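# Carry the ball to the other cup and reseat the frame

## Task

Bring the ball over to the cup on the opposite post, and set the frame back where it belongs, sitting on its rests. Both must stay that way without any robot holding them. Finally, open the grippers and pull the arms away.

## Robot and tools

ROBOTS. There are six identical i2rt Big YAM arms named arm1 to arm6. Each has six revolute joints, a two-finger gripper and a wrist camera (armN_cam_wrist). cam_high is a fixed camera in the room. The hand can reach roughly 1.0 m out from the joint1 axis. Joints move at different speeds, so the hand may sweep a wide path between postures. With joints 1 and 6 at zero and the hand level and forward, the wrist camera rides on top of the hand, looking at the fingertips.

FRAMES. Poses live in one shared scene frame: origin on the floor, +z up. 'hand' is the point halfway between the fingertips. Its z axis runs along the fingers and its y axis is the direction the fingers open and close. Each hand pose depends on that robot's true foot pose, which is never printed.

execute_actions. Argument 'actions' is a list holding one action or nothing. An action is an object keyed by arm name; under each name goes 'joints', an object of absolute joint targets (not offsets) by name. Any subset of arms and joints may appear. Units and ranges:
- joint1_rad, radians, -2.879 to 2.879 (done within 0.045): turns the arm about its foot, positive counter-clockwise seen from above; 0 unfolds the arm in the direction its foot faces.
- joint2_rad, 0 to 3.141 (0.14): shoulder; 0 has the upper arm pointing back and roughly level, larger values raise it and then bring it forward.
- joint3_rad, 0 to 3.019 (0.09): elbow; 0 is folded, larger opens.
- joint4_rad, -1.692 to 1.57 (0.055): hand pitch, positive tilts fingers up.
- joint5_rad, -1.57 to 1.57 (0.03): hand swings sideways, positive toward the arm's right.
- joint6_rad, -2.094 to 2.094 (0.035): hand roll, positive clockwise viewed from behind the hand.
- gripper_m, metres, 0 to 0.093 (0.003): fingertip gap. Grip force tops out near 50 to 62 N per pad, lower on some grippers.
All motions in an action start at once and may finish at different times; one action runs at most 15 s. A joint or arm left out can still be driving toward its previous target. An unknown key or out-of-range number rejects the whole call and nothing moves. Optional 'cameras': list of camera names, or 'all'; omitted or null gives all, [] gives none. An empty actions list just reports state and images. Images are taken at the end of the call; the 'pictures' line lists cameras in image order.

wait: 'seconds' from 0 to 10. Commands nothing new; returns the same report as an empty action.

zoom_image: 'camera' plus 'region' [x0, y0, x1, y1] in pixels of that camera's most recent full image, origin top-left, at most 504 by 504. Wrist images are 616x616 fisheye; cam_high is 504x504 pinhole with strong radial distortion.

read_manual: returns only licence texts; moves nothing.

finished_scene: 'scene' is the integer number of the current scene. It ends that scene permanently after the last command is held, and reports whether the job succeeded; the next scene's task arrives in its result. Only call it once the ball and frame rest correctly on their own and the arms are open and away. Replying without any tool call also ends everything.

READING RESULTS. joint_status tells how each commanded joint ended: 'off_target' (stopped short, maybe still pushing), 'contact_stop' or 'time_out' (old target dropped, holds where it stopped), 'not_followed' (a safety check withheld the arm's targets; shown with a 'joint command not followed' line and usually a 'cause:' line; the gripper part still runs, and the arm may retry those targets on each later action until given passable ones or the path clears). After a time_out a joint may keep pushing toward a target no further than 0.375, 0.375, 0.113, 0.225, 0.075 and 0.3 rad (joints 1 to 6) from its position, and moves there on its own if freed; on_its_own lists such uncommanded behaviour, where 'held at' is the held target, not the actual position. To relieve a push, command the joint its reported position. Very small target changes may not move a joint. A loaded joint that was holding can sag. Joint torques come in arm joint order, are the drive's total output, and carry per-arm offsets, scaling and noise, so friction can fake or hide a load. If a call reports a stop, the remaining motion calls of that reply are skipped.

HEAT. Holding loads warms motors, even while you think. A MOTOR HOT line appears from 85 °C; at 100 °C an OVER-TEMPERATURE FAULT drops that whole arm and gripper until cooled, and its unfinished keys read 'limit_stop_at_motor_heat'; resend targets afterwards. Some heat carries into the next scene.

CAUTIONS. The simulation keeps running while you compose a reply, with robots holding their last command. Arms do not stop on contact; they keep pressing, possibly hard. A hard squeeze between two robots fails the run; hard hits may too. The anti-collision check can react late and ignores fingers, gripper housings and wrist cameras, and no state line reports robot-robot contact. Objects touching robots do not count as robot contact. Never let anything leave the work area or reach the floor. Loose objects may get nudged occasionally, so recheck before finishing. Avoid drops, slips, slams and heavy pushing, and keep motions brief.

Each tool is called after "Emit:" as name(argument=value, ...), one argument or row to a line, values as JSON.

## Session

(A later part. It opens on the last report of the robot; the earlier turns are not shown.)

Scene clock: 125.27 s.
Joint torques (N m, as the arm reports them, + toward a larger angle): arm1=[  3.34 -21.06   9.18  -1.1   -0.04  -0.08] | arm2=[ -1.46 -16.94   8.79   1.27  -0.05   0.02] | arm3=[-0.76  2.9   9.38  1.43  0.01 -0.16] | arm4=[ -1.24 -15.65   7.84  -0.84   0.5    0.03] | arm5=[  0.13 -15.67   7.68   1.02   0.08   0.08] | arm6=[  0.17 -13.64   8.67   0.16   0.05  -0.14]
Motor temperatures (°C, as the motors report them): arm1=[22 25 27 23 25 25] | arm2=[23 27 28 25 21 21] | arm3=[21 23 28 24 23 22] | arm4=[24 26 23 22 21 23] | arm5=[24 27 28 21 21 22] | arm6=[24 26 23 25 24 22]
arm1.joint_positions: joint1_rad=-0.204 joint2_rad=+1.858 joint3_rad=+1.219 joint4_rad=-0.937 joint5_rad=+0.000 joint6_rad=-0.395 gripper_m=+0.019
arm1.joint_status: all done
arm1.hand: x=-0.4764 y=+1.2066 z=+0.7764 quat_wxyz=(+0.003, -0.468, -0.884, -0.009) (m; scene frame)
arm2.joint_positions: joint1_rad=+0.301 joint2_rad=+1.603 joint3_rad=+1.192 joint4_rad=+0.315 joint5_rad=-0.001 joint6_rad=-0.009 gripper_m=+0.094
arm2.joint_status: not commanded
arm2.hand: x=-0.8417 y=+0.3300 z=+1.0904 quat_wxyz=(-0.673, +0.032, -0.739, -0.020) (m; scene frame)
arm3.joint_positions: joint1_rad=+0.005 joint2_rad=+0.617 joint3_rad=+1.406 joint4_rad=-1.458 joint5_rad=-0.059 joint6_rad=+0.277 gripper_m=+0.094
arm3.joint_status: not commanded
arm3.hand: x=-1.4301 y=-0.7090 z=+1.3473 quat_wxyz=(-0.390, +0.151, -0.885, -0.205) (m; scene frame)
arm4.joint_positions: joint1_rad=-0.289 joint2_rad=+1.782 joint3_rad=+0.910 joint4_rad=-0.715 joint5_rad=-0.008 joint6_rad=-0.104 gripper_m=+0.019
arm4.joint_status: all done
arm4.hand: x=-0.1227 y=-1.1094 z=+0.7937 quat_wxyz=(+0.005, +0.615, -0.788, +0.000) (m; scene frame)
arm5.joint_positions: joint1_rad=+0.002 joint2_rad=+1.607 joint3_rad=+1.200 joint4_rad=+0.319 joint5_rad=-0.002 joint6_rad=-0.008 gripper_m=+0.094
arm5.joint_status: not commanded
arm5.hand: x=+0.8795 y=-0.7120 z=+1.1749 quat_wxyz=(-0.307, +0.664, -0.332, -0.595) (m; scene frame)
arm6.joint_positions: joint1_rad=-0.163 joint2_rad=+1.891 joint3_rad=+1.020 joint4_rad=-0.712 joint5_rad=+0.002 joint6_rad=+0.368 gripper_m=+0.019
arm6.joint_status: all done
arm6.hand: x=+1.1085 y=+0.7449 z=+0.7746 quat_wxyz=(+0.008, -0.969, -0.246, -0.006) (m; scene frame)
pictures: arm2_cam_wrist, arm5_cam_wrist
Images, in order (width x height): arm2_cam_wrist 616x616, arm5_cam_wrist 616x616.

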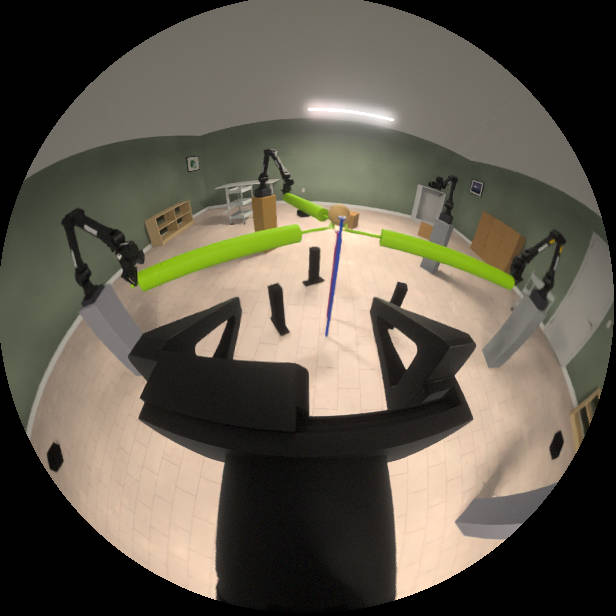

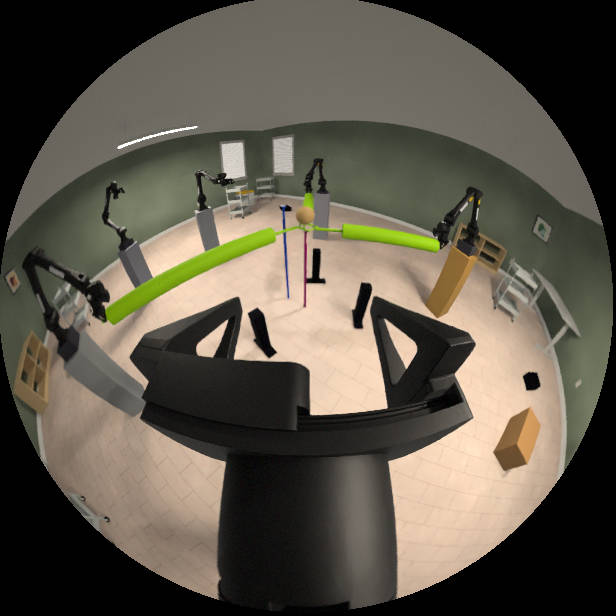

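Ball lifted. Continue up.

Emit:
execute_actions(
  actions=[
    {"arm1":{"joints":{"joint2_rad":1.725,"joint3_rad":1.365,"joint4_rad":-1.15}},"arm4":{"joints":{"joint2_rad":1.612,"joint3_rad":1.01,"joint4_rad":-0.95}},"arm6":{"joints":{"joint2_rad":1.715,"joint3_rad":1.095,"joint4_rad":-0.915}}},
  ],
  cameras=[],
)

Emit:
execute_actions(
  actions=[
    {"arm1":{"joints":{"joint2_rad":1.66,"joint3_rad":1.5,"joint4_rad":-1.35}},"arm4":{"joints":{"joint2_rad":1.5,"joint3_rad":1.12,"joint4_rad":-1.17}},"arm6":{"joints":{"joint2_rad":1.602,"joint3_rad":1.19,"joint4_rad":-1.125}}},
  ],
  cameras=["arm2_cam_wrist","arm5_cam_wrist","cam_high"],
)

Emit:
zoom_image(
  camera="arm5_cam_wrist",
  region=[250, 160, 370, 280],
)

Emit:
zoom_image(
  camera="arm2_cam_wrist",
  region=[280, 160, 400, 280],
)

Emit:
zoom_image(
  camera="cam_high",
  region=[220, 160, 380, 320],
)

Scene clock: 131.43 s.
Joint torques (N m, as the arm reports them, + toward a larger angle): arm1=[  2.16 -21.7   11.28  -0.32   0.15  -0.1 ] | arm2=[ -1.96 -17.33   8.92   1.28  -0.06   0.02] | arm3=[-0.7   2.89  9.38  1.45  0.01 -0.16] | arm4=[ -1.17 -14.86  10.59  -0.84   0.34   0.04] | arm5=[  0.15 -15.41   7.71   1.16   0.08   0.05] | arm6=[ -0.44 -13.45  12.17  -0.46   0.04  -0.16]
Motor temperatures (°C, as the motors report them): arm1=[22 24 28 23 25 25] | arm2=[23 27 29 25 21 21] | arm3=[21 23 28 24 23 22] | arm4=[24 26 24 22 21 23] | arm5=[24 27 29 21 21 22] | arm6=[24 26 24 25 24 22]
arm1.joint_positions: joint1_rad=-0.201 joint2_rad=+1.759 joint3_rad=+1.305 joint4_rad=-1.129 joint5_rad=-0.002 joint6_rad=-0.395 gripper_m=+0.019
arm1.joint_status: all done
arm1.hand: x=-0.4749 y=+1.2059 z=+0.8522 quat_wxyz=(+0.004, -0.467, -0.884, -0.012) (m; scene frame)
arm2.joint_positions: joint1_rad=+0.301 joint2_rad=+1.603 joint3_rad=+1.192 joint4_rad=+0.315 joint5_rad=-0.001 joint6_rad=-0.009 gripper_m=+0.094
arm2.joint_status: not commanded
arm2.hand: x=-0.8417 y=+0.3300 z=+1.0904 quat_wxyz=(-0.673, +0.032, -0.739, -0.020) (m; scene frame)
arm3.joint_positions: joint1_rad=+0.005 joint2_rad=+0.617 joint3_rad=+1.406 joint4_rad=-1.458 joint5_rad=-0.059 joint6_rad=+0.277 gripper_m=+0.094
arm3.joint_status: not commanded
arm3.hand: x=-1.4301 y=-0.7090 z=+1.3473 quat_wxyz=(-0.390, +0.151, -0.885, -0.205) (m; scene frame)
arm4.joint_positions: joint1_rad=-0.291 joint2_rad=+1.627 joint3_rad=+0.965 joint4_rad=-0.916 joint5_rad=-0.004 joint6_rad=-0.104 gripper_m=+0.019
arm4.joint_status: all done
arm4.hand: x=-0.1218 y=-1.1094 z=+0.8696 quat_wxyz=(+0.000, +0.615, -0.788, -0.001) (m; scene frame)
arm5.joint_positions: joint1_rad=+0.002 joint2_rad=+1.607 joint3_rad=+1.200 joint4_rad=+0.319 joint5_rad=-0.002 joint6_rad=-0.008 gripper_m=+0.094
arm5.joint_status: not commanded
arm5.hand: x=+0.8795 y=-0.7120 z=+1.1749 quat_wxyz=(-0.307, +0.664, -0.332, -0.595) (m; scene frame)
arm6.joint_positions: joint1_rad=-0.163 joint2_rad=+1.731 joint3_rad=+1.054 joint4_rad=-0.895 joint5_rad=+0.003 joint6_rad=+0.368 gripper_m=+0.019
arm6.joint_status: all done
arm6.hand: x=+1.1094 y=+0.7458 z=+0.8526 quat_wxyz=(+0.005, -0.969, -0.246, -0.001) (m; scene frame)
pictures: none
No camera images: the call's "cameras" was empty. Leave "cameras" out to get every camera's image.

Scene clock: 132.43 s.
Joint torques (N m, as the arm reports them, + toward a larger angle): arm1=[  2.99 -22.12  12.45  -0.44   0.09  -0.13] | arm2=[ -2.02 -17.16   8.83   1.4   -0.07   0.03] | arm3=[-0.76  2.91  9.37  1.44  0.01 -0.15] | arm4=[ -1.03 -14.55  12.42  -1.08   0.24   0.04] | arm5=[ -0.31 -15.35   7.77   1.01   0.11   0.03] | arm6=[  0.78 -13.05  13.69  -1.02  -0.02  -0.18]
Motor temperatures (°C, as the motors report them): arm1=[22 24 28 23 25 25] | arm2=[23 27 29 25 21 21] | arm3=[21 23 28 24 23 22] | arm4=[24 26 24 22 21 23] | arm5=[24 27 29 21 21 22] | arm6=[24 26 24 25 24 22]
arm1.joint_positions: joint1_rad=-0.201 joint2_rad=+1.696 joint3_rad=+1.432 joint4_rad=-1.326 joint5_rad=-0.003 joint6_rad=-0.395 gripper_m=+0.019
arm1.joint_status: all done
arm1.hand: x=-0.4747 y=+1.2040 z=+0.9279 quat_wxyz=(+0.006, -0.467, -0.884, -0.015) (m; scene frame)
arm2.joint_positions: joint1_rad=+0.301 joint2_rad=+1.603 joint3_rad=+1.192 joint4_rad=+0.315 joint5_rad=-0.001 joint6_rad=-0.009 gripper_m=+0.094
arm2.joint_status: not commanded
arm2.hand: x=-0.8417 y=+0.3300 z=+1.0904 quat_wxyz=(-0.673, +0.032, -0.739, -0.020) (m; scene frame)
arm3.joint_positions: joint1_rad=+0.005 joint2_rad=+0.617 joint3_rad=+1.406 joint4_rad=-1.458 joint5_rad=-0.059 joint6_rad=+0.277 gripper_m=+0.094
arm3.joint_status: not commanded
arm3.hand: x=-1.4301 y=-0.7090 z=+1.3473 quat_wxyz=(-0.390, +0.151, -0.885, -0.205) (m; scene frame)
arm4.joint_positions: joint1_rad=-0.292 joint2_rad=+1.519 joint3_rad=+1.063 joint4_rad=-1.132 joint5_rad=-0.002 joint6_rad=-0.105 gripper_m=+0.019
arm4.joint_status: all done
arm4.hand: x=-0.1217 y=-1.1120 z=+0.9435 quat_wxyz=(+0.004, +0.615, -0.789, +0.003) (m; scene frame)
arm5.joint_positions: joint1_rad=+0.002 joint2_rad=+1.607 joint3_rad=+1.200 joint4_rad=+0.319 joint5_rad=-0.002 joint6_rad=-0.008 gripper_m=+0.094
arm5.joint_status: not commanded
arm5.hand: x=+0.8795 y=-0.7120 z=+1.1749 quat_wxyz=(-0.307, +0.664, -0.332, -0.595) (m; scene frame)
arm6.joint_positions: joint1_rad=-0.163 joint2_rad=+1.622 joint3_rad=+1.144 joint4_rad=-1.096 joint5_rad=+0.003 joint6_rad=+0.368 gripper_m=+0.019
arm6.joint_status: all done
arm6.hand: x=+1.1088 y=+0.7447 z=+0.9280 quat_wxyz=(+0.006, -0.969, -0.246, -0.002) (m; scene frame)
pictures: arm2_cam_wrist, arm5_cam_wrist, cam_high
Images, in order (width x height): arm2_cam_wrist 616x616, arm5_cam_wrist 616x616, cam_high 504x504.

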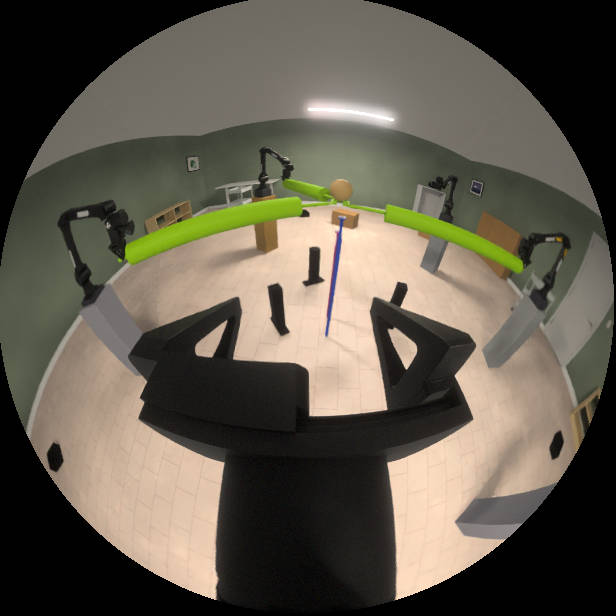

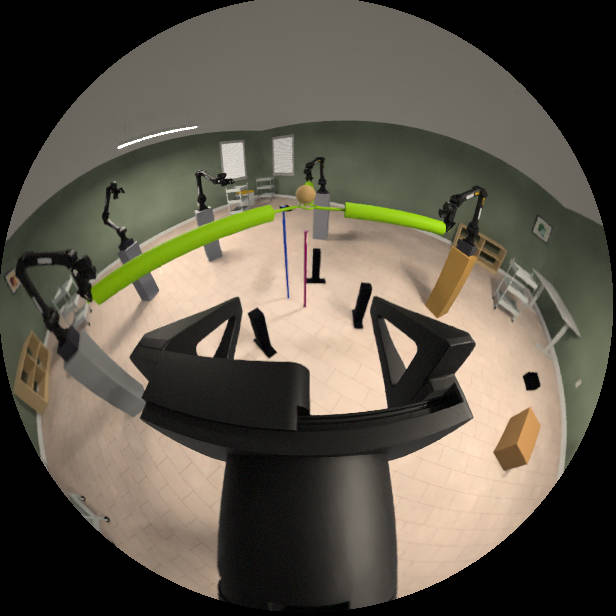

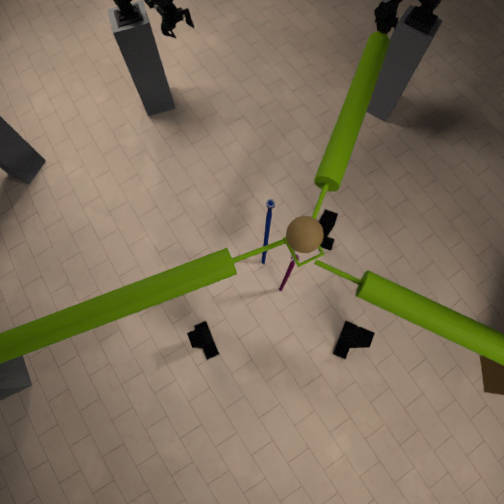

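Region (250, 160, 370, 280) of arm5_cam_wrist's 616x616 image, scaled by 4.200, with more detail than that image has.

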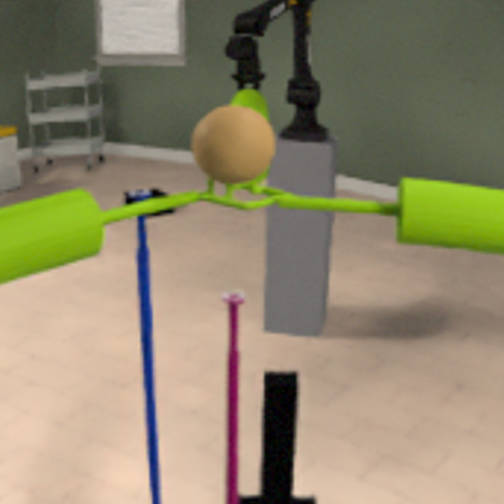

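Region (280, 160, 400, 280) of arm2_cam_wrist's 616x616 image, scaled by 4.200, with more detail than that image has.

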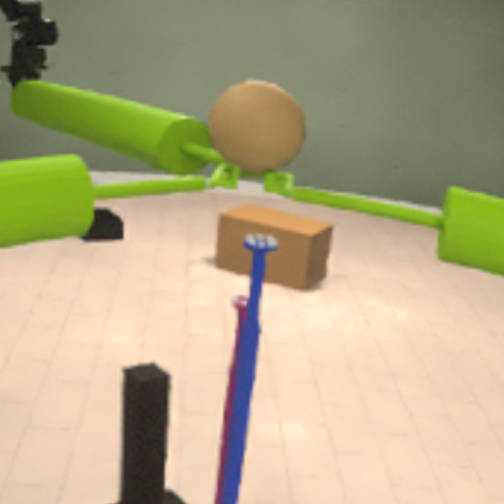

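Region (220, 160, 380, 320) of cam_high's 504x504 image, scaled by 3.150, with more detail than that image has.

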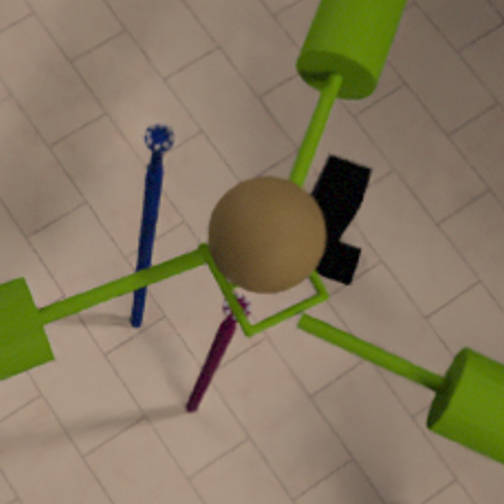

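Emit:
execute_actions(
  actions=[
    {"arm1":{"joints":{"joint1_rad":-0.327,"joint6_rad":-0.529,"joint2_rad":1.65,"joint3_rad":1.485,"joint4_rad":-1.33}},"arm4":{"joints":{"joint1_rad":-0.146,"joint6_rad":0.053,"joint2_rad":1.468,"joint3_rad":1.084,"joint4_rad":-1.145}},"arm6":{"joints":{"joint1_rad":-0.253,"joint6_rad":0.26,"joint2_rad":1.713,"joint3_rad":1.333,"joint4_rad":-1.14}}},
  ],
  cameras=[],
)

Emit:
execute_actions(
  actions=[
    {"arm1":{"joints":{"joint1_rad":-0.46,"joint6_rad":-0.662}},"arm4":{"joints":{"joint1_rad":0.02,"joint6_rad":0.219,"joint2_rad":1.45,"joint3_rad":1.063}},"arm6":{"joints":{"joint1_rad":-0.336,"joint6_rad":0.177,"joint2_rad":1.828,"joint3_rad":1.5,"joint4_rad":-1.19}}},
  ],
  cameras=["cam_high"],
)

Emit:
execute_actions(
  actions=[
    {"arm1":{"joints":{"joint1_rad":-0.592,"joint6_rad":-0.794,"joint2_rad":1.66,"joint3_rad":1.5}},"arm4":{"joints":{"joint1_rad":0.188,"joint6_rad":0.387,"joint2_rad":1.458,"joint3_rad":1.072}},"arm6":{"joints":{"joint1_rad":-0.405,"joint6_rad":0.108,"joint2_rad":1.955,"joint3_rad":1.696,"joint4_rad":-1.257}}},
  ],
  cameras=["arm2_cam_wrist","arm5_cam_wrist","cam_high"],
)

Emit:
zoom_image(
  camera="arm5_cam_wrist",
  region=[230, 160, 350, 280],
)

Emit:
zoom_image(
  camera="arm2_cam_wrist",
  region=[280, 160, 400, 280],
)

Scene clock: 147.93 s.
Joint torques (N m, as the arm reports them, + toward a larger angle): arm1=[  2.08 -23.37  11.43   0.94  -0.31  -0.17] | arm2=[ -1.76 -17.09   8.93   1.38  -0.06   0.04] | arm3=[-0.75  2.96  9.38  1.43  0.01 -0.16] | arm4=[ -0.25 -16.87  11.49   0.67   0.02   0.19] | arm5=[  0.06 -15.15   7.87   1.03   0.1    0.09] | arm6=[  0.92 -16.18  15.13  -0.29  -0.04  -0.08]
Motor temperatures (°C, as the motors report them): arm1=[22 24 31 23 25 25] | arm2=[23 27 29 25 21 21] | arm3=[21 23 29 24 23 22] | arm4=[24 26 28 22 21 23] | arm5=[24 28 29 21 21 22] | arm6=[24 26 27 25 24 22]
arm1.joint_positions: joint1_rad=-0.331 joint2_rad=+1.696 joint3_rad=+1.429 joint4_rad=-1.344 joint5_rad=+0.005 joint6_rad=-0.524 gripper_m=+0.019
arm1.joint_status: all done
arm1.hand: x=-0.5409 y=+1.2004 z=+0.9266 quat_wxyz=(+0.014, -0.467, -0.884, -0.023) (m; scene frame)
arm2.joint_positions: joint1_rad=+0.301 joint2_rad=+1.603 joint3_rad=+1.192 joint4_rad=+0.315 joint5_rad=-0.001 joint6_rad=-0.009 gripper_m=+0.094
arm2.joint_status: not commanded
arm2.hand: x=-0.8417 y=+0.3300 z=+1.0904 quat_wxyz=(-0.673, +0.032, -0.739, -0.020) (m; scene frame)
arm3.joint_positions: joint1_rad=+0.005 joint2_rad=+0.617 joint3_rad=+1.406 joint4_rad=-1.458 joint5_rad=-0.059 joint6_rad=+0.277 gripper_m=+0.094
arm3.joint_status: not commanded
arm3.hand: x=-1.4301 y=-0.7090 z=+1.3473 quat_wxyz=(-0.390, +0.151, -0.885, -0.205) (m; scene frame)
arm4.joint_positions: joint1_rad=-0.151 joint2_rad=+1.514 joint3_rad=+1.038 joint4_rad=-1.152 joint5_rad=+0.002 joint6_rad=+0.031 gripper_m=+0.019
arm4.joint_status: all done
arm4.hand: x=-0.1798 y=-1.1109 z=+0.9370 quat_wxyz=(+0.017, +0.617, -0.787, +0.018) (m; scene frame)
arm5.joint_positions: joint1_rad=+0.002 joint2_rad=+1.607 joint3_rad=+1.200 joint4_rad=+0.319 joint5_rad=-0.002 joint6_rad=-0.008 gripper_m=+0.094
arm5.joint_status: not commanded
arm5.hand: x=+0.8795 y=-0.7120 z=+1.1749 quat_wxyz=(-0.307, +0.664, -0.332, -0.595) (m; scene frame)
arm6.joint_positions: joint1_rad=-0.267 joint2_rad=+1.748 joint3_rad=+1.275 joint4_rad=-1.124 joint5_rad=+0.006 joint6_rad=+0.265 gripper_m=+0.019
arm6.joint_status: all done
arm6.hand: x=+1.0443 y=+0.7485 z=+0.9158 quat_wxyz=(+0.012, -0.969, -0.245, -0.011) (m; scene frame)
pictures: none
No camera images: the call's "cameras" was empty. Leave "cameras" out to get every camera's image.

Scene clock: 148.93 s.
Joint torques (N m, as the arm reports them, + toward a larger angle): arm1=[  3.05 -23.08  11.45   1.27  -0.27  -0.13] | arm2=[ -1.81 -16.49   8.97   1.33  -0.04   0.03] | arm3=[-0.75  2.91  9.37  1.42  0.01 -0.16] | arm4=[ -0.48 -16.01  11.39   0.73   0.31   0.15] | arm5=[ -0.24 -15.31   7.78   1.05   0.12   0.07] | arm6=[  1.46 -17.83  14.79  -0.51  -0.12  -0.02]
Motor temperatures (°C, as the motors report them): arm1=[22 24 31 23 25 25] | arm2=[23 27 29 25 21 21] | arm3=[21 23 29 24 23 22] | arm4=[24 26 28 22 21 23] | arm5=[24 28 29 21 21 22] | arm6=[24 26 27 25 24 22]
arm1.joint_positions: joint1_rad=-0.466 joint2_rad=+1.696 joint3_rad=+1.429 joint4_rad=-1.345 joint5_rad=+0.006 joint6_rad=-0.658 gripper_m=+0.019
arm1.joint_status: all done
arm1.hand: x=-0.6079 y=+1.2002 z=+0.9263 quat_wxyz=(+0.012, -0.467, -0.884, -0.024) (m; scene frame)
arm2.joint_positions: joint1_rad=+0.301 joint2_rad=+1.603 joint3_rad=+1.192 joint4_rad=+0.315 joint5_rad=-0.001 joint6_rad=-0.009 gripper_m=+0.094
arm2.joint_status: not commanded
arm2.hand: x=-0.8417 y=+0.3300 z=+1.0904 quat_wxyz=(-0.673, +0.032, -0.739, -0.020) (m; scene frame)
arm3.joint_positions: joint1_rad=+0.005 joint2_rad=+0.617 joint3_rad=+1.406 joint4_rad=-1.458 joint5_rad=-0.059 joint6_rad=+0.277 gripper_m=+0.094
arm3.joint_status: not commanded
arm3.hand: x=-1.4301 y=-0.7090 z=+1.3473 quat_wxyz=(-0.390, +0.151, -0.885, -0.205) (m; scene frame)
arm4.joint_positions: joint1_rad=+0.021 joint2_rad=+1.491 joint3_rad=+1.018 joint4_rad=-1.154 joint5_rad=-0.003 joint6_rad=+0.201 gripper_m=+0.019
arm4.joint_status: all done
arm4.hand: x=-0.2478 y=-1.1103 z=+0.9388 quat_wxyz=(+0.015, +0.617, -0.786, +0.020) (m; scene frame)
arm5.joint_positions: joint1_rad=+0.002 joint2_rad=+1.607 joint3_rad=+1.200 joint4_rad=+0.319 joint5_rad=-0.002 joint6_rad=-0.008 gripper_m=+0.094
arm5.joint_status: not commanded
arm5.hand: x=+0.8795 y=-0.7120 z=+1.1749 quat_wxyz=(-0.307, +0.664, -0.332, -0.595) (m; scene frame)
arm6.joint_positions: joint1_rad=-0.352 joint2_rad=+1.864 joint3_rad=+1.444 joint4_rad=-1.173 joint5_rad=+0.008 joint6_rad=+0.181 gripper_m=+0.019
arm6.joint_status: all done
arm6.hand: x=+0.9776 y=+0.7487 z=+0.9161 quat_wxyz=(+0.011, -0.970, -0.244, -0.010) (m; scene frame)
pictures: cam_high
Images, in order (width x height): cam_high 504x504.

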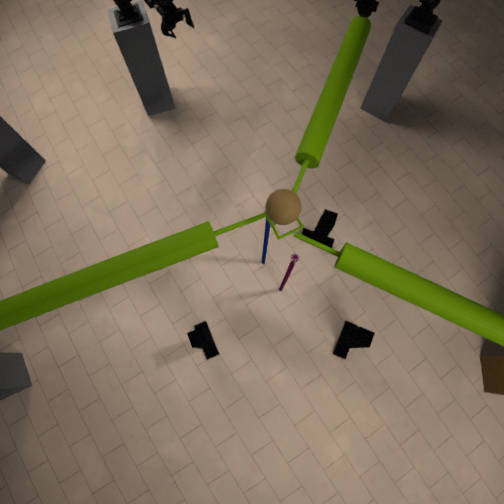

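Scene clock: 149.93 s.
Joint torques (N m, as the arm reports them, + toward a larger angle): arm1=[  2.26 -22.33  12.43   0.47   0.02  -0.28] | arm2=[ -1.94 -16.81   8.98   1.46  -0.06   0.03] | arm3=[-0.74  2.92  9.37  1.43  0.01 -0.16] | arm4=[ -0.87 -15.23  11.99   0.11   0.51   0.12] | arm5=[  0.35 -15.01   7.76   1.07   0.09   0.04] | arm6=[  0.48 -20.6   15.8   -0.58  -0.07  -0.09]
Motor temperatures (°C, as the motors report them): arm1=[22 24 31 23 25 25] | arm2=[23 27 29 25 21 21] | arm3=[21 23 29 24 23 22] | arm4=[24 26 28 22 21 23] | arm5=[24 28 29 21 21 22] | arm6=[24 26 27 25 24 22]
arm1.joint_positions: joint1_rad=-0.590 joint2_rad=+1.696 joint3_rad=+1.429 joint4_rad=-1.330 joint5_rad=-0.001 joint6_rad=-0.782 gripper_m=+0.019
arm1.joint_status: all done
arm1.hand: x=-0.6685 y=+1.2041 z=+0.9260 quat_wxyz=(+0.005, -0.467, -0.884, -0.019) (m; scene frame)
arm2.joint_positions: joint1_rad=+0.301 joint2_rad=+1.603 joint3_rad=+1.192 joint4_rad=+0.315 joint5_rad=-0.001 joint6_rad=-0.009 gripper_m=+0.094
arm2.joint_status: not commanded
arm2.hand: x=-0.8417 y=+0.3300 z=+1.0904 quat_wxyz=(-0.673, +0.032, -0.739, -0.020) (m; scene frame)
arm3.joint_positions: joint1_rad=+0.005 joint2_rad=+0.617 joint3_rad=+1.406 joint4_rad=-1.458 joint5_rad=-0.059 joint6_rad=+0.277 gripper_m=+0.094
arm3.joint_status: not commanded
arm3.hand: x=-1.4301 y=-0.7090 z=+1.3473 quat_wxyz=(-0.390, +0.151, -0.885, -0.205) (m; scene frame)
arm4.joint_positions: joint1_rad=+0.193 joint2_rad=+1.491 joint3_rad=+1.018 joint4_rad=-1.138 joint5_rad=-0.007 joint6_rad=+0.374 gripper_m=+0.019
arm4.joint_status: all done
arm4.hand: x=-0.3153 y=-1.1095 z=+0.9382 quat_wxyz=(+0.009, +0.617, -0.787, +0.014) (m; scene frame)
arm5.joint_positions: joint1_rad=+0.002 joint2_rad=+1.607 joint3_rad=+1.200 joint4_rad=+0.319 joint5_rad=-0.002 joint6_rad=-0.008 gripper_m=+0.094
arm5.joint_status: not commanded
arm5.hand: x=+0.8795 y=-0.7120 z=+1.1749 quat_wxyz=(-0.307, +0.664, -0.332, -0.595) (m; scene frame)
arm6.joint_positions: joint1_rad=-0.417 joint2_rad=+1.994 joint3_rad=+1.633 joint4_rad=-1.239 joint5_rad=+0.005 joint6_rad=+0.118 gripper_m=+0.019
arm6.joint_status: all done
arm6.hand: x=+0.9163 y=+0.7477 z=+0.9110 quat_wxyz=(+0.011, -0.970, -0.244, -0.014) (m; scene frame)
pictures: arm2_cam_wrist, arm5_cam_wrist, cam_high
Images, in order (width x height): arm2_cam_wrist 616x616, arm5_cam_wrist 616x616, cam_high 504x504.

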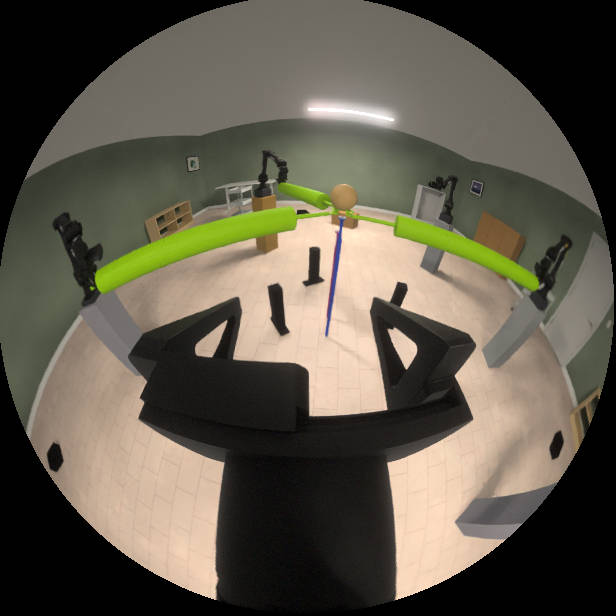

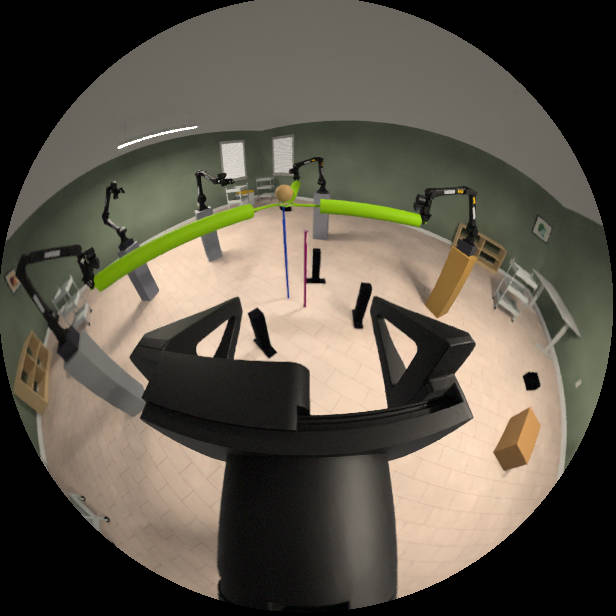

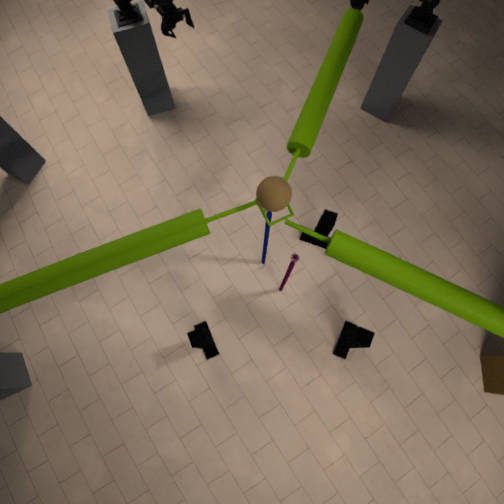

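Region (230, 160, 350, 280) of arm5_cam_wrist's 616x616 image, scaled by 4.200, with more detail than that image has.

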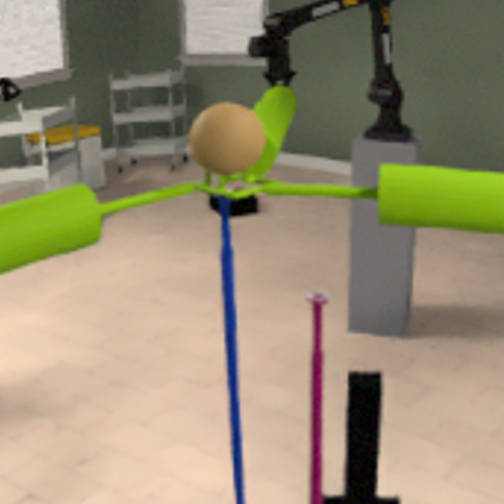

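Region (280, 160, 400, 280) of arm2_cam_wrist's 616x616 image, scaled by 4.200, with more detail than that image has.

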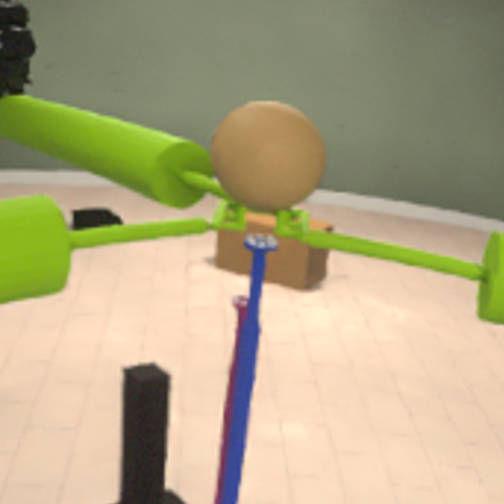

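Emit:
execute_actions(
  actions=[
    {"arm1":{"joints":{"joint1_rad":-0.622,"joint6_rad":-0.82,"joint2_rad":1.7,"joint3_rad":1.425,"joint4_rad":-1.23}},"arm4":{"joints":{"joint1_rad":0.23,"joint6_rad":0.42,"joint2_rad":1.52,"joint3_rad":1.012,"joint4_rad":-1.025}},"arm6":{"joints":{"joint1_rad":-0.428,"joint6_rad":0.098,"joint2_rad":2.01,"joint3_rad":1.7,"joint4_rad":-1.185}}},
  ],
  cameras=["arm2_cam_wrist","arm5_cam_wrist"],
)

Emit:
zoom_image(
  camera="arm5_cam_wrist",
  region=[230, 160, 350, 280],
)

Emit:
zoom_image(
  camera="arm2_cam_wrist",
  region=[280, 160, 400, 280],
)

Scene clock: 160.80 s.
Joint torques (N m, as the arm reports them, + toward a larger angle): arm1=[  1.48 -22.81  10.18   1.57  -0.16  -0.32] | arm2=[ -1.63 -17.02   8.87   1.24  -0.07   0.05] | arm3=[-0.74  2.92  9.38  1.43  0.01 -0.15] | arm4=[ -0.05 -15.87   9.73   1.34   0.5    0.15] | arm5=[  0.06 -14.98   7.89   1.12   0.08   0.02] | arm6=[  0.49 -21.03  16.05   0.13  -0.07  -0.12]
Motor temperatures (°C, as the motors report them): arm1=[22 24 32 23 25 25] | arm2=[23 27 29 25 21 21] | arm3=[21 23 29 24 23 22] | arm4=[24 26 29 22 21 23] | arm5=[24 28 29 21 21 22] | arm6=[24 27 29 25 24 22]
arm1.joint_positions: joint1_rad=-0.610 joint2_rad=+1.745 joint3_rad=+1.384 joint4_rad=-1.253 joint5_rad=+0.004 joint6_rad=-0.805 gripper_m=+0.019
arm1.joint_status: all done
arm1.hand: x=-0.6793 y=+1.2043 z=+0.8860 quat_wxyz=(+0.009, -0.466, -0.884, -0.027) (m; scene frame)
arm2.joint_positions: joint1_rad=+0.301 joint2_rad=+1.603 joint3_rad=+1.192 joint4_rad=+0.315 joint5_rad=-0.001 joint6_rad=-0.009 gripper_m=+0.094
arm2.joint_status: not commanded
arm2.hand: x=-0.8417 y=+0.3300 z=+1.0904 quat_wxyz=(-0.673, +0.032, -0.739, -0.020) (m; scene frame)
arm3.joint_positions: joint1_rad=+0.005 joint2_rad=+0.617 joint3_rad=+1.406 joint4_rad=-1.458 joint5_rad=-0.059 joint6_rad=+0.277 gripper_m=+0.094
arm3.joint_status: not commanded
arm3.hand: x=-1.4301 y=-0.7090 z=+1.3473 quat_wxyz=(-0.390, +0.151, -0.885, -0.205) (m; scene frame)
arm4.joint_positions: joint1_rad=+0.223 joint2_rad=+1.554 joint3_rad=+0.984 joint4_rad=-1.048 joint5_rad=-0.007 joint6_rad=+0.404 gripper_m=+0.019
arm4.joint_status: all done
arm4.hand: x=-0.3273 y=-1.1077 z=+0.9028 quat_wxyz=(+0.011, +0.617, -0.787, +0.018) (m; scene frame)
arm5.joint_positions: joint1_rad=+0.002 joint2_rad=+1.607 joint3_rad=+1.200 joint4_rad=+0.319 joint5_rad=-0.002 joint6_rad=-0.008 gripper_m=+0.094
arm5.joint_status: not commanded
arm5.hand: x=+0.8795 y=-0.7120 z=+1.1749 quat_wxyz=(-0.307, +0.664, -0.332, -0.595) (m; scene frame)
arm6.joint_positions: joint1_rad=-0.427 joint2_rad=+2.048 joint3_rad=+1.633 joint4_rad=-1.184 joint5_rad=+0.005 joint6_rad=+0.108 gripper_m=+0.019
arm6.joint_status: all done
arm6.hand: x=+0.9052 y=+0.7480 z=+0.8796 quat_wxyz=(+0.011, -0.970, -0.243, -0.014) (m; scene frame)
pictures: arm2_cam_wrist, arm5_cam_wrist
Images, in order (width x height): arm2_cam_wrist 616x616, arm5_cam_wrist 616x616.

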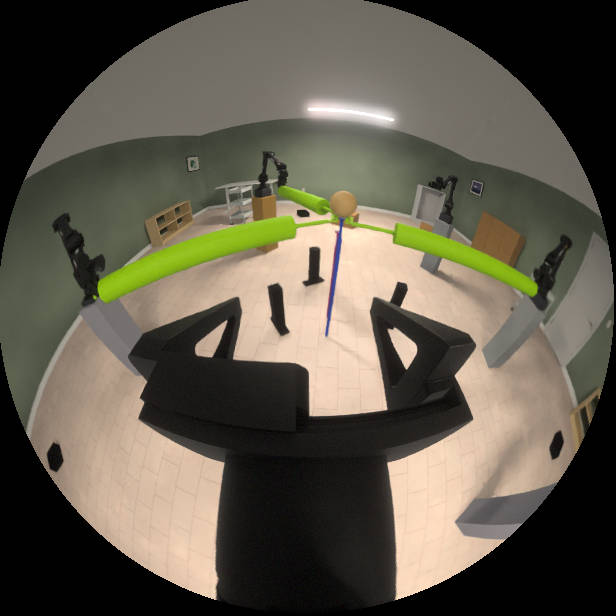

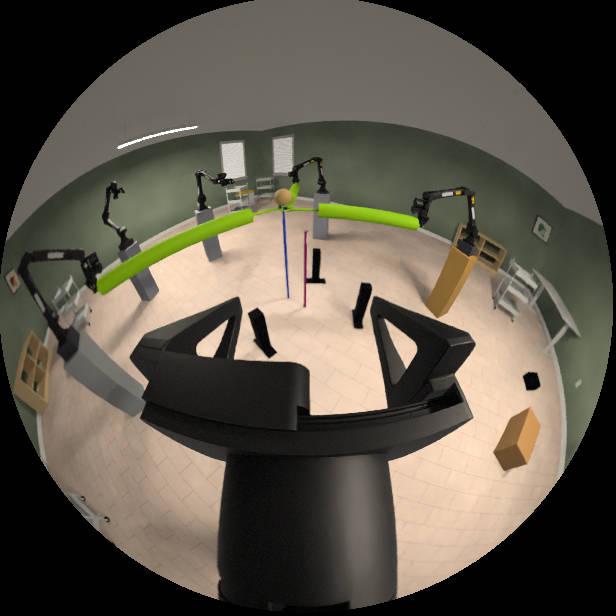

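Region (230, 160, 350, 280) of arm5_cam_wrist's 616x616 image, scaled by 4.200, with more detail than that image has.

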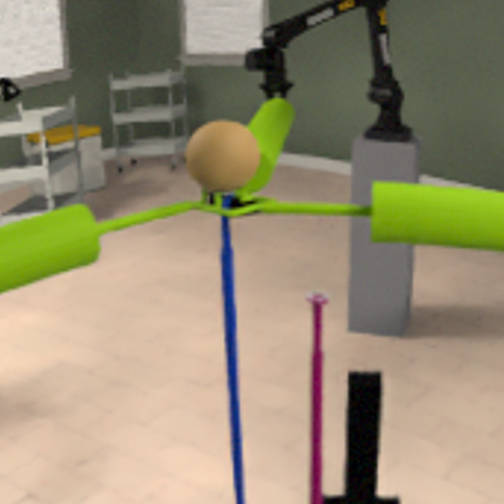

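Region (280, 160, 400, 280) of arm2_cam_wrist's 616x616 image, scaled by 4.200, with more detail than that image has.

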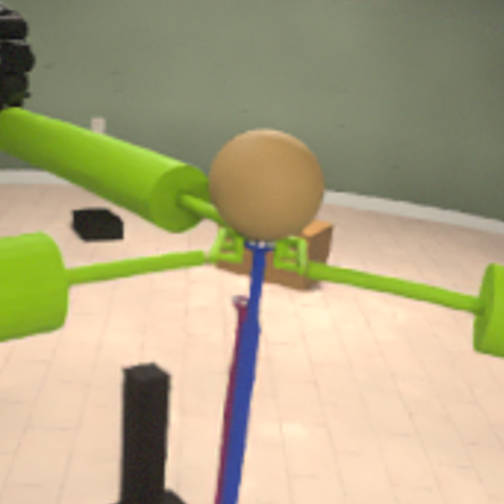

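Emit:
execute_actions(
  actions=[
    {"arm1":{"joints":{"joint2_rad":1.73,"joint3_rad":1.365,"joint4_rad":-1.15}},"arm4":{"joints":{"joint2_rad":1.575,"joint3_rad":0.96,"joint4_rad":-0.93}},"arm6":{"joints":{"joint2_rad":2.05,"joint3_rad":1.655,"joint4_rad":-1.115}}},
  ],
  cameras=[],
)

Emit:
execute_actions(
  actions=[
    {"arm1":{"joints":{"joint2_rad":1.765,"joint3_rad":1.315,"joint4_rad":-1.065}},"arm4":{"joints":{"joint2_rad":1.64,"joint3_rad":0.92,"joint4_rad":-0.83}},"arm6":{"joints":{"joint2_rad":2.093,"joint3_rad":1.622,"joint4_rad":-1.042}}},
  ],
  cameras=["arm2_cam_wrist","arm5_cam_wrist"],
)

Emit:
zoom_image(
  camera="arm5_cam_wrist",
  region=[230, 160, 350, 280],
)

Emit:
zoom_image(
  camera="arm2_cam_wrist",
  region=[280, 160, 400, 280],
)

Scene clock: 166.13 s.
Joint torques (N m, as the arm reports them, + toward a larger angle): arm1=[  1.71 -21.99   8.79   1.3   -0.31  -0.28] | arm2=[ -1.85 -17.51   8.96   1.37  -0.06   0.04] | arm3=[-0.77  2.92  9.37  1.42  0.01 -0.15] | arm4=[ -0.54 -15.25   8.75   1.39   0.68   0.09] | arm5=[  0.1  -14.92   7.77   0.88   0.11   0.05] | arm6=[ -0.01 -21.01  11.44   1.61  -0.06  -0.09]
Motor temperatures (°C, as the motors report them): arm1=[22 24 32 23 25 25] | arm2=[23 27 29 25 21 21] | arm3=[21 23 29 24 23 22] | arm4=[24 26 29 22 21 23] | arm5=[24 28 29 21 21 22] | arm6=[24 28 29 25 24 22]
arm1.joint_positions: joint1_rad=-0.614 joint2_rad=+1.764 joint3_rad=+1.339 joint4_rad=-1.166 joint5_rad=+0.005 joint6_rad=-0.808 gripper_m=+0.019
arm1.joint_status: all done
arm1.hand: x=-0.6822 y=+1.2021 z=+0.8604 quat_wxyz=(+0.006, -0.467, -0.884, -0.016) (m; scene frame)
arm2.joint_positions: joint1_rad=+0.301 joint2_rad=+1.603 joint3_rad=+1.192 joint4_rad=+0.315 joint5_rad=-0.001 joint6_rad=-0.009 gripper_m=+0.094
arm2.joint_status: not commanded
arm2.hand: x=-0.8417 y=+0.3300 z=+1.0904 quat_wxyz=(-0.673, +0.032, -0.739, -0.020) (m; scene frame)
arm3.joint_positions: joint1_rad=+0.005 joint2_rad=+0.617 joint3_rad=+1.406 joint4_rad=-1.458 joint5_rad=-0.059 joint6_rad=+0.277 gripper_m=+0.094
arm3.joint_status: not commanded
arm3.hand: x=-1.4301 y=-0.7090 z=+1.3473 quat_wxyz=(-0.390, +0.151, -0.885, -0.205) (m; scene frame)
arm4.joint_positions: joint1_rad=+0.230 joint2_rad=+1.600 joint3_rad=+0.939 joint4_rad=-0.954 joint5_rad=-0.011 joint6_rad=+0.409 gripper_m=+0.019
arm4.joint_status: all done
arm4.hand: x=-0.3301 y=-1.1095 z=+0.8713 quat_wxyz=(+0.011, +0.618, -0.786, +0.016) (m; scene frame)
arm5.joint_positions: joint1_rad=+0.002 joint2_rad=+1.607 joint3_rad=+1.200 joint4_rad=+0.319 joint5_rad=-0.002 joint6_rad=-0.008 gripper_m=+0.094
arm5.joint_status: not commanded
arm5.hand: x=+0.8795 y=-0.7120 z=+1.1749 quat_wxyz=(-0.307, +0.664, -0.332, -0.595) (m; scene frame)
arm6.joint_positions: joint1_rad=-0.427 joint2_rad=+2.083 joint3_rad=+1.633 joint4_rad=-1.150 joint5_rad=+0.004 joint6_rad=+0.107 gripper_m=+0.019
arm6.joint_status: all done
arm6.hand: x=+0.9014 y=+0.7453 z=+0.8592 quat_wxyz=(+0.011, -0.970, -0.244, -0.015) (m; scene frame)
pictures: none
No camera images: the call's "cameras" was empty. Leave "cameras" out to get every camera's image.

Scene clock: 166.97 s.
Joint torques (N m, as the arm reports them, + toward a larger angle): arm1=[  1.13 -23.45   8.35   1.29  -0.29  -0.25] | arm2=[ -2.31 -17.02   9.02   1.31   0.     0.  ] | arm3=[-0.74  2.92  9.38  1.43  0.01 -0.16] | arm4=[ -0.72 -16.01   7.8    1.14   0.71   0.08] | arm5=[  0.08 -15.28   7.94   1.18   0.11   0.04] | arm6=[ -1.02 -21.94  10.96   1.25  -0.06  -0.06]
Motor temperatures (°C, as the motors report them): arm1=[22 24 32 23 25 25] | arm2=[23 27 29 25 21 21] | arm3=[21 23 29 24 23 22] | arm4=[24 26 28 22 21 23] | arm5=[24 28 29 21 21 22] | arm6=[24 28 29 25 24 22]
arm1.joint_positions: joint1_rad=-0.615 joint2_rad=+1.805 joint3_rad=+1.290 joint4_rad=-1.076 joint5_rad=+0.004 joint6_rad=-0.809 gripper_m=+0.019
arm1.joint_status: all done
arm1.hand: x=-0.6820 y=+1.2031 z=+0.8244 quat_wxyz=(+0.006, -0.467, -0.884, -0.015) (m; scene frame)
arm2.joint_positions: joint1_rad=+0.301 joint2_rad=+1.603 joint3_rad=+1.192 joint4_rad=+0.315 joint5_rad=-0.001 joint6_rad=-0.009 gripper_m=+0.094
arm2.joint_status: not commanded
arm2.hand: x=-0.8417 y=+0.3300 z=+1.0904 quat_wxyz=(-0.673, +0.032, -0.739, -0.020) (m; scene frame)
arm3.joint_positions: joint1_rad=+0.005 joint2_rad=+0.617 joint3_rad=+1.406 joint4_rad=-1.458 joint5_rad=-0.059 joint6_rad=+0.277 gripper_m=+0.094
arm3.joint_status: not commanded
arm3.hand: x=-1.4301 y=-0.7090 z=+1.3473 quat_wxyz=(-0.390, +0.151, -0.885, -0.205) (m; scene frame)
arm4.joint_positions: joint1_rad=+0.231 joint2_rad=+1.668 joint3_rad=+0.905 joint4_rad=-0.847 joint5_rad=-0.011 joint6_rad=+0.410 gripper_m=+0.019
arm4.joint_status: all done
arm4.hand: x=-0.3302 y=-1.1085 z=+0.8355 quat_wxyz=(+0.010, +0.618, -0.786, +0.014) (m; scene frame)
arm5.joint_positions: joint1_rad=+0.002 joint2_rad=+1.607 joint3_rad=+1.200 joint4_rad=+0.319 joint5_rad=-0.002 joint6_rad=-0.008 gripper_m=+0.094
arm5.joint_status: not commanded
arm5.hand: x=+0.8795 y=-0.7120 z=+1.1749 quat_wxyz=(-0.307, +0.664, -0.332, -0.595) (m; scene frame)
arm6.joint_positions: joint1_rad=-0.427 joint2_rad=+2.132 joint3_rad=+1.600 joint4_rad=-1.069 joint5_rad=+0.004 joint6_rad=+0.107 gripper_m=+0.019
arm6.joint_status: all done
arm6.hand: x=+0.9020 y=+0.7459 z=+0.8193 quat_wxyz=(+0.010, -0.970, -0.244, -0.015) (m; scene frame)
pictures: arm2_cam_wrist, arm5_cam_wrist
Images, in order (width x height): arm2_cam_wrist 616x616, arm5_cam_wrist 616x616.

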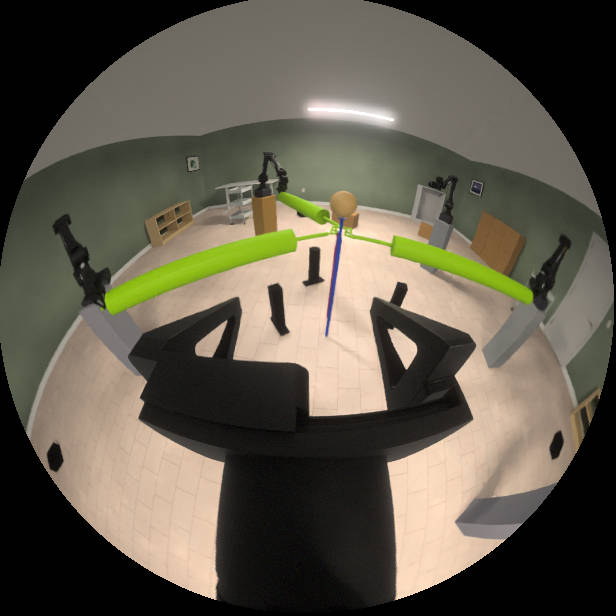

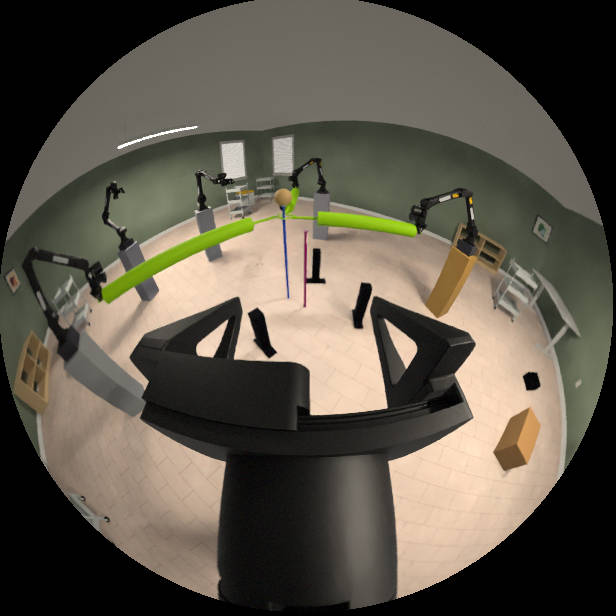

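Region (230, 160, 350, 280) of arm5_cam_wrist's 616x616 image, scaled by 4.200, with more detail than that image has.

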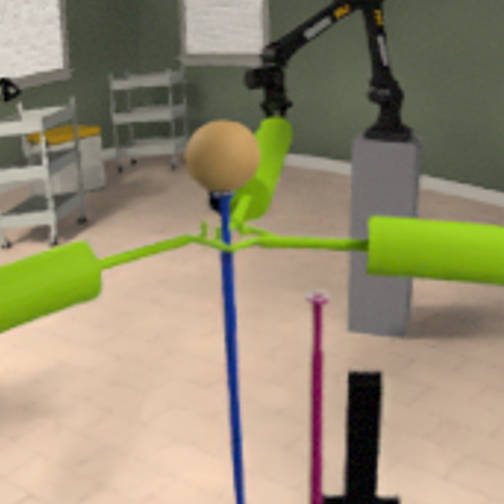

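Region (280, 160, 400, 280) of arm2_cam_wrist's 616x616 image, scaled by 4.200, with more detail than that image has.

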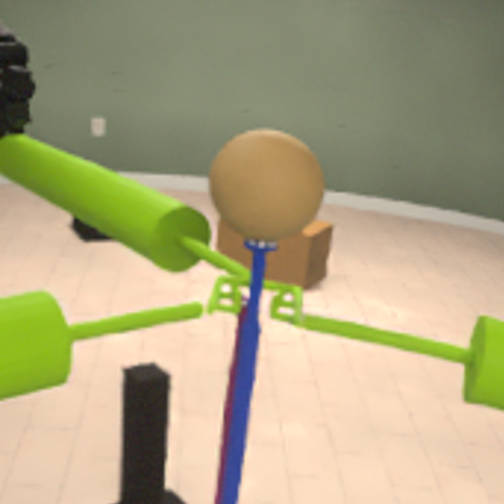

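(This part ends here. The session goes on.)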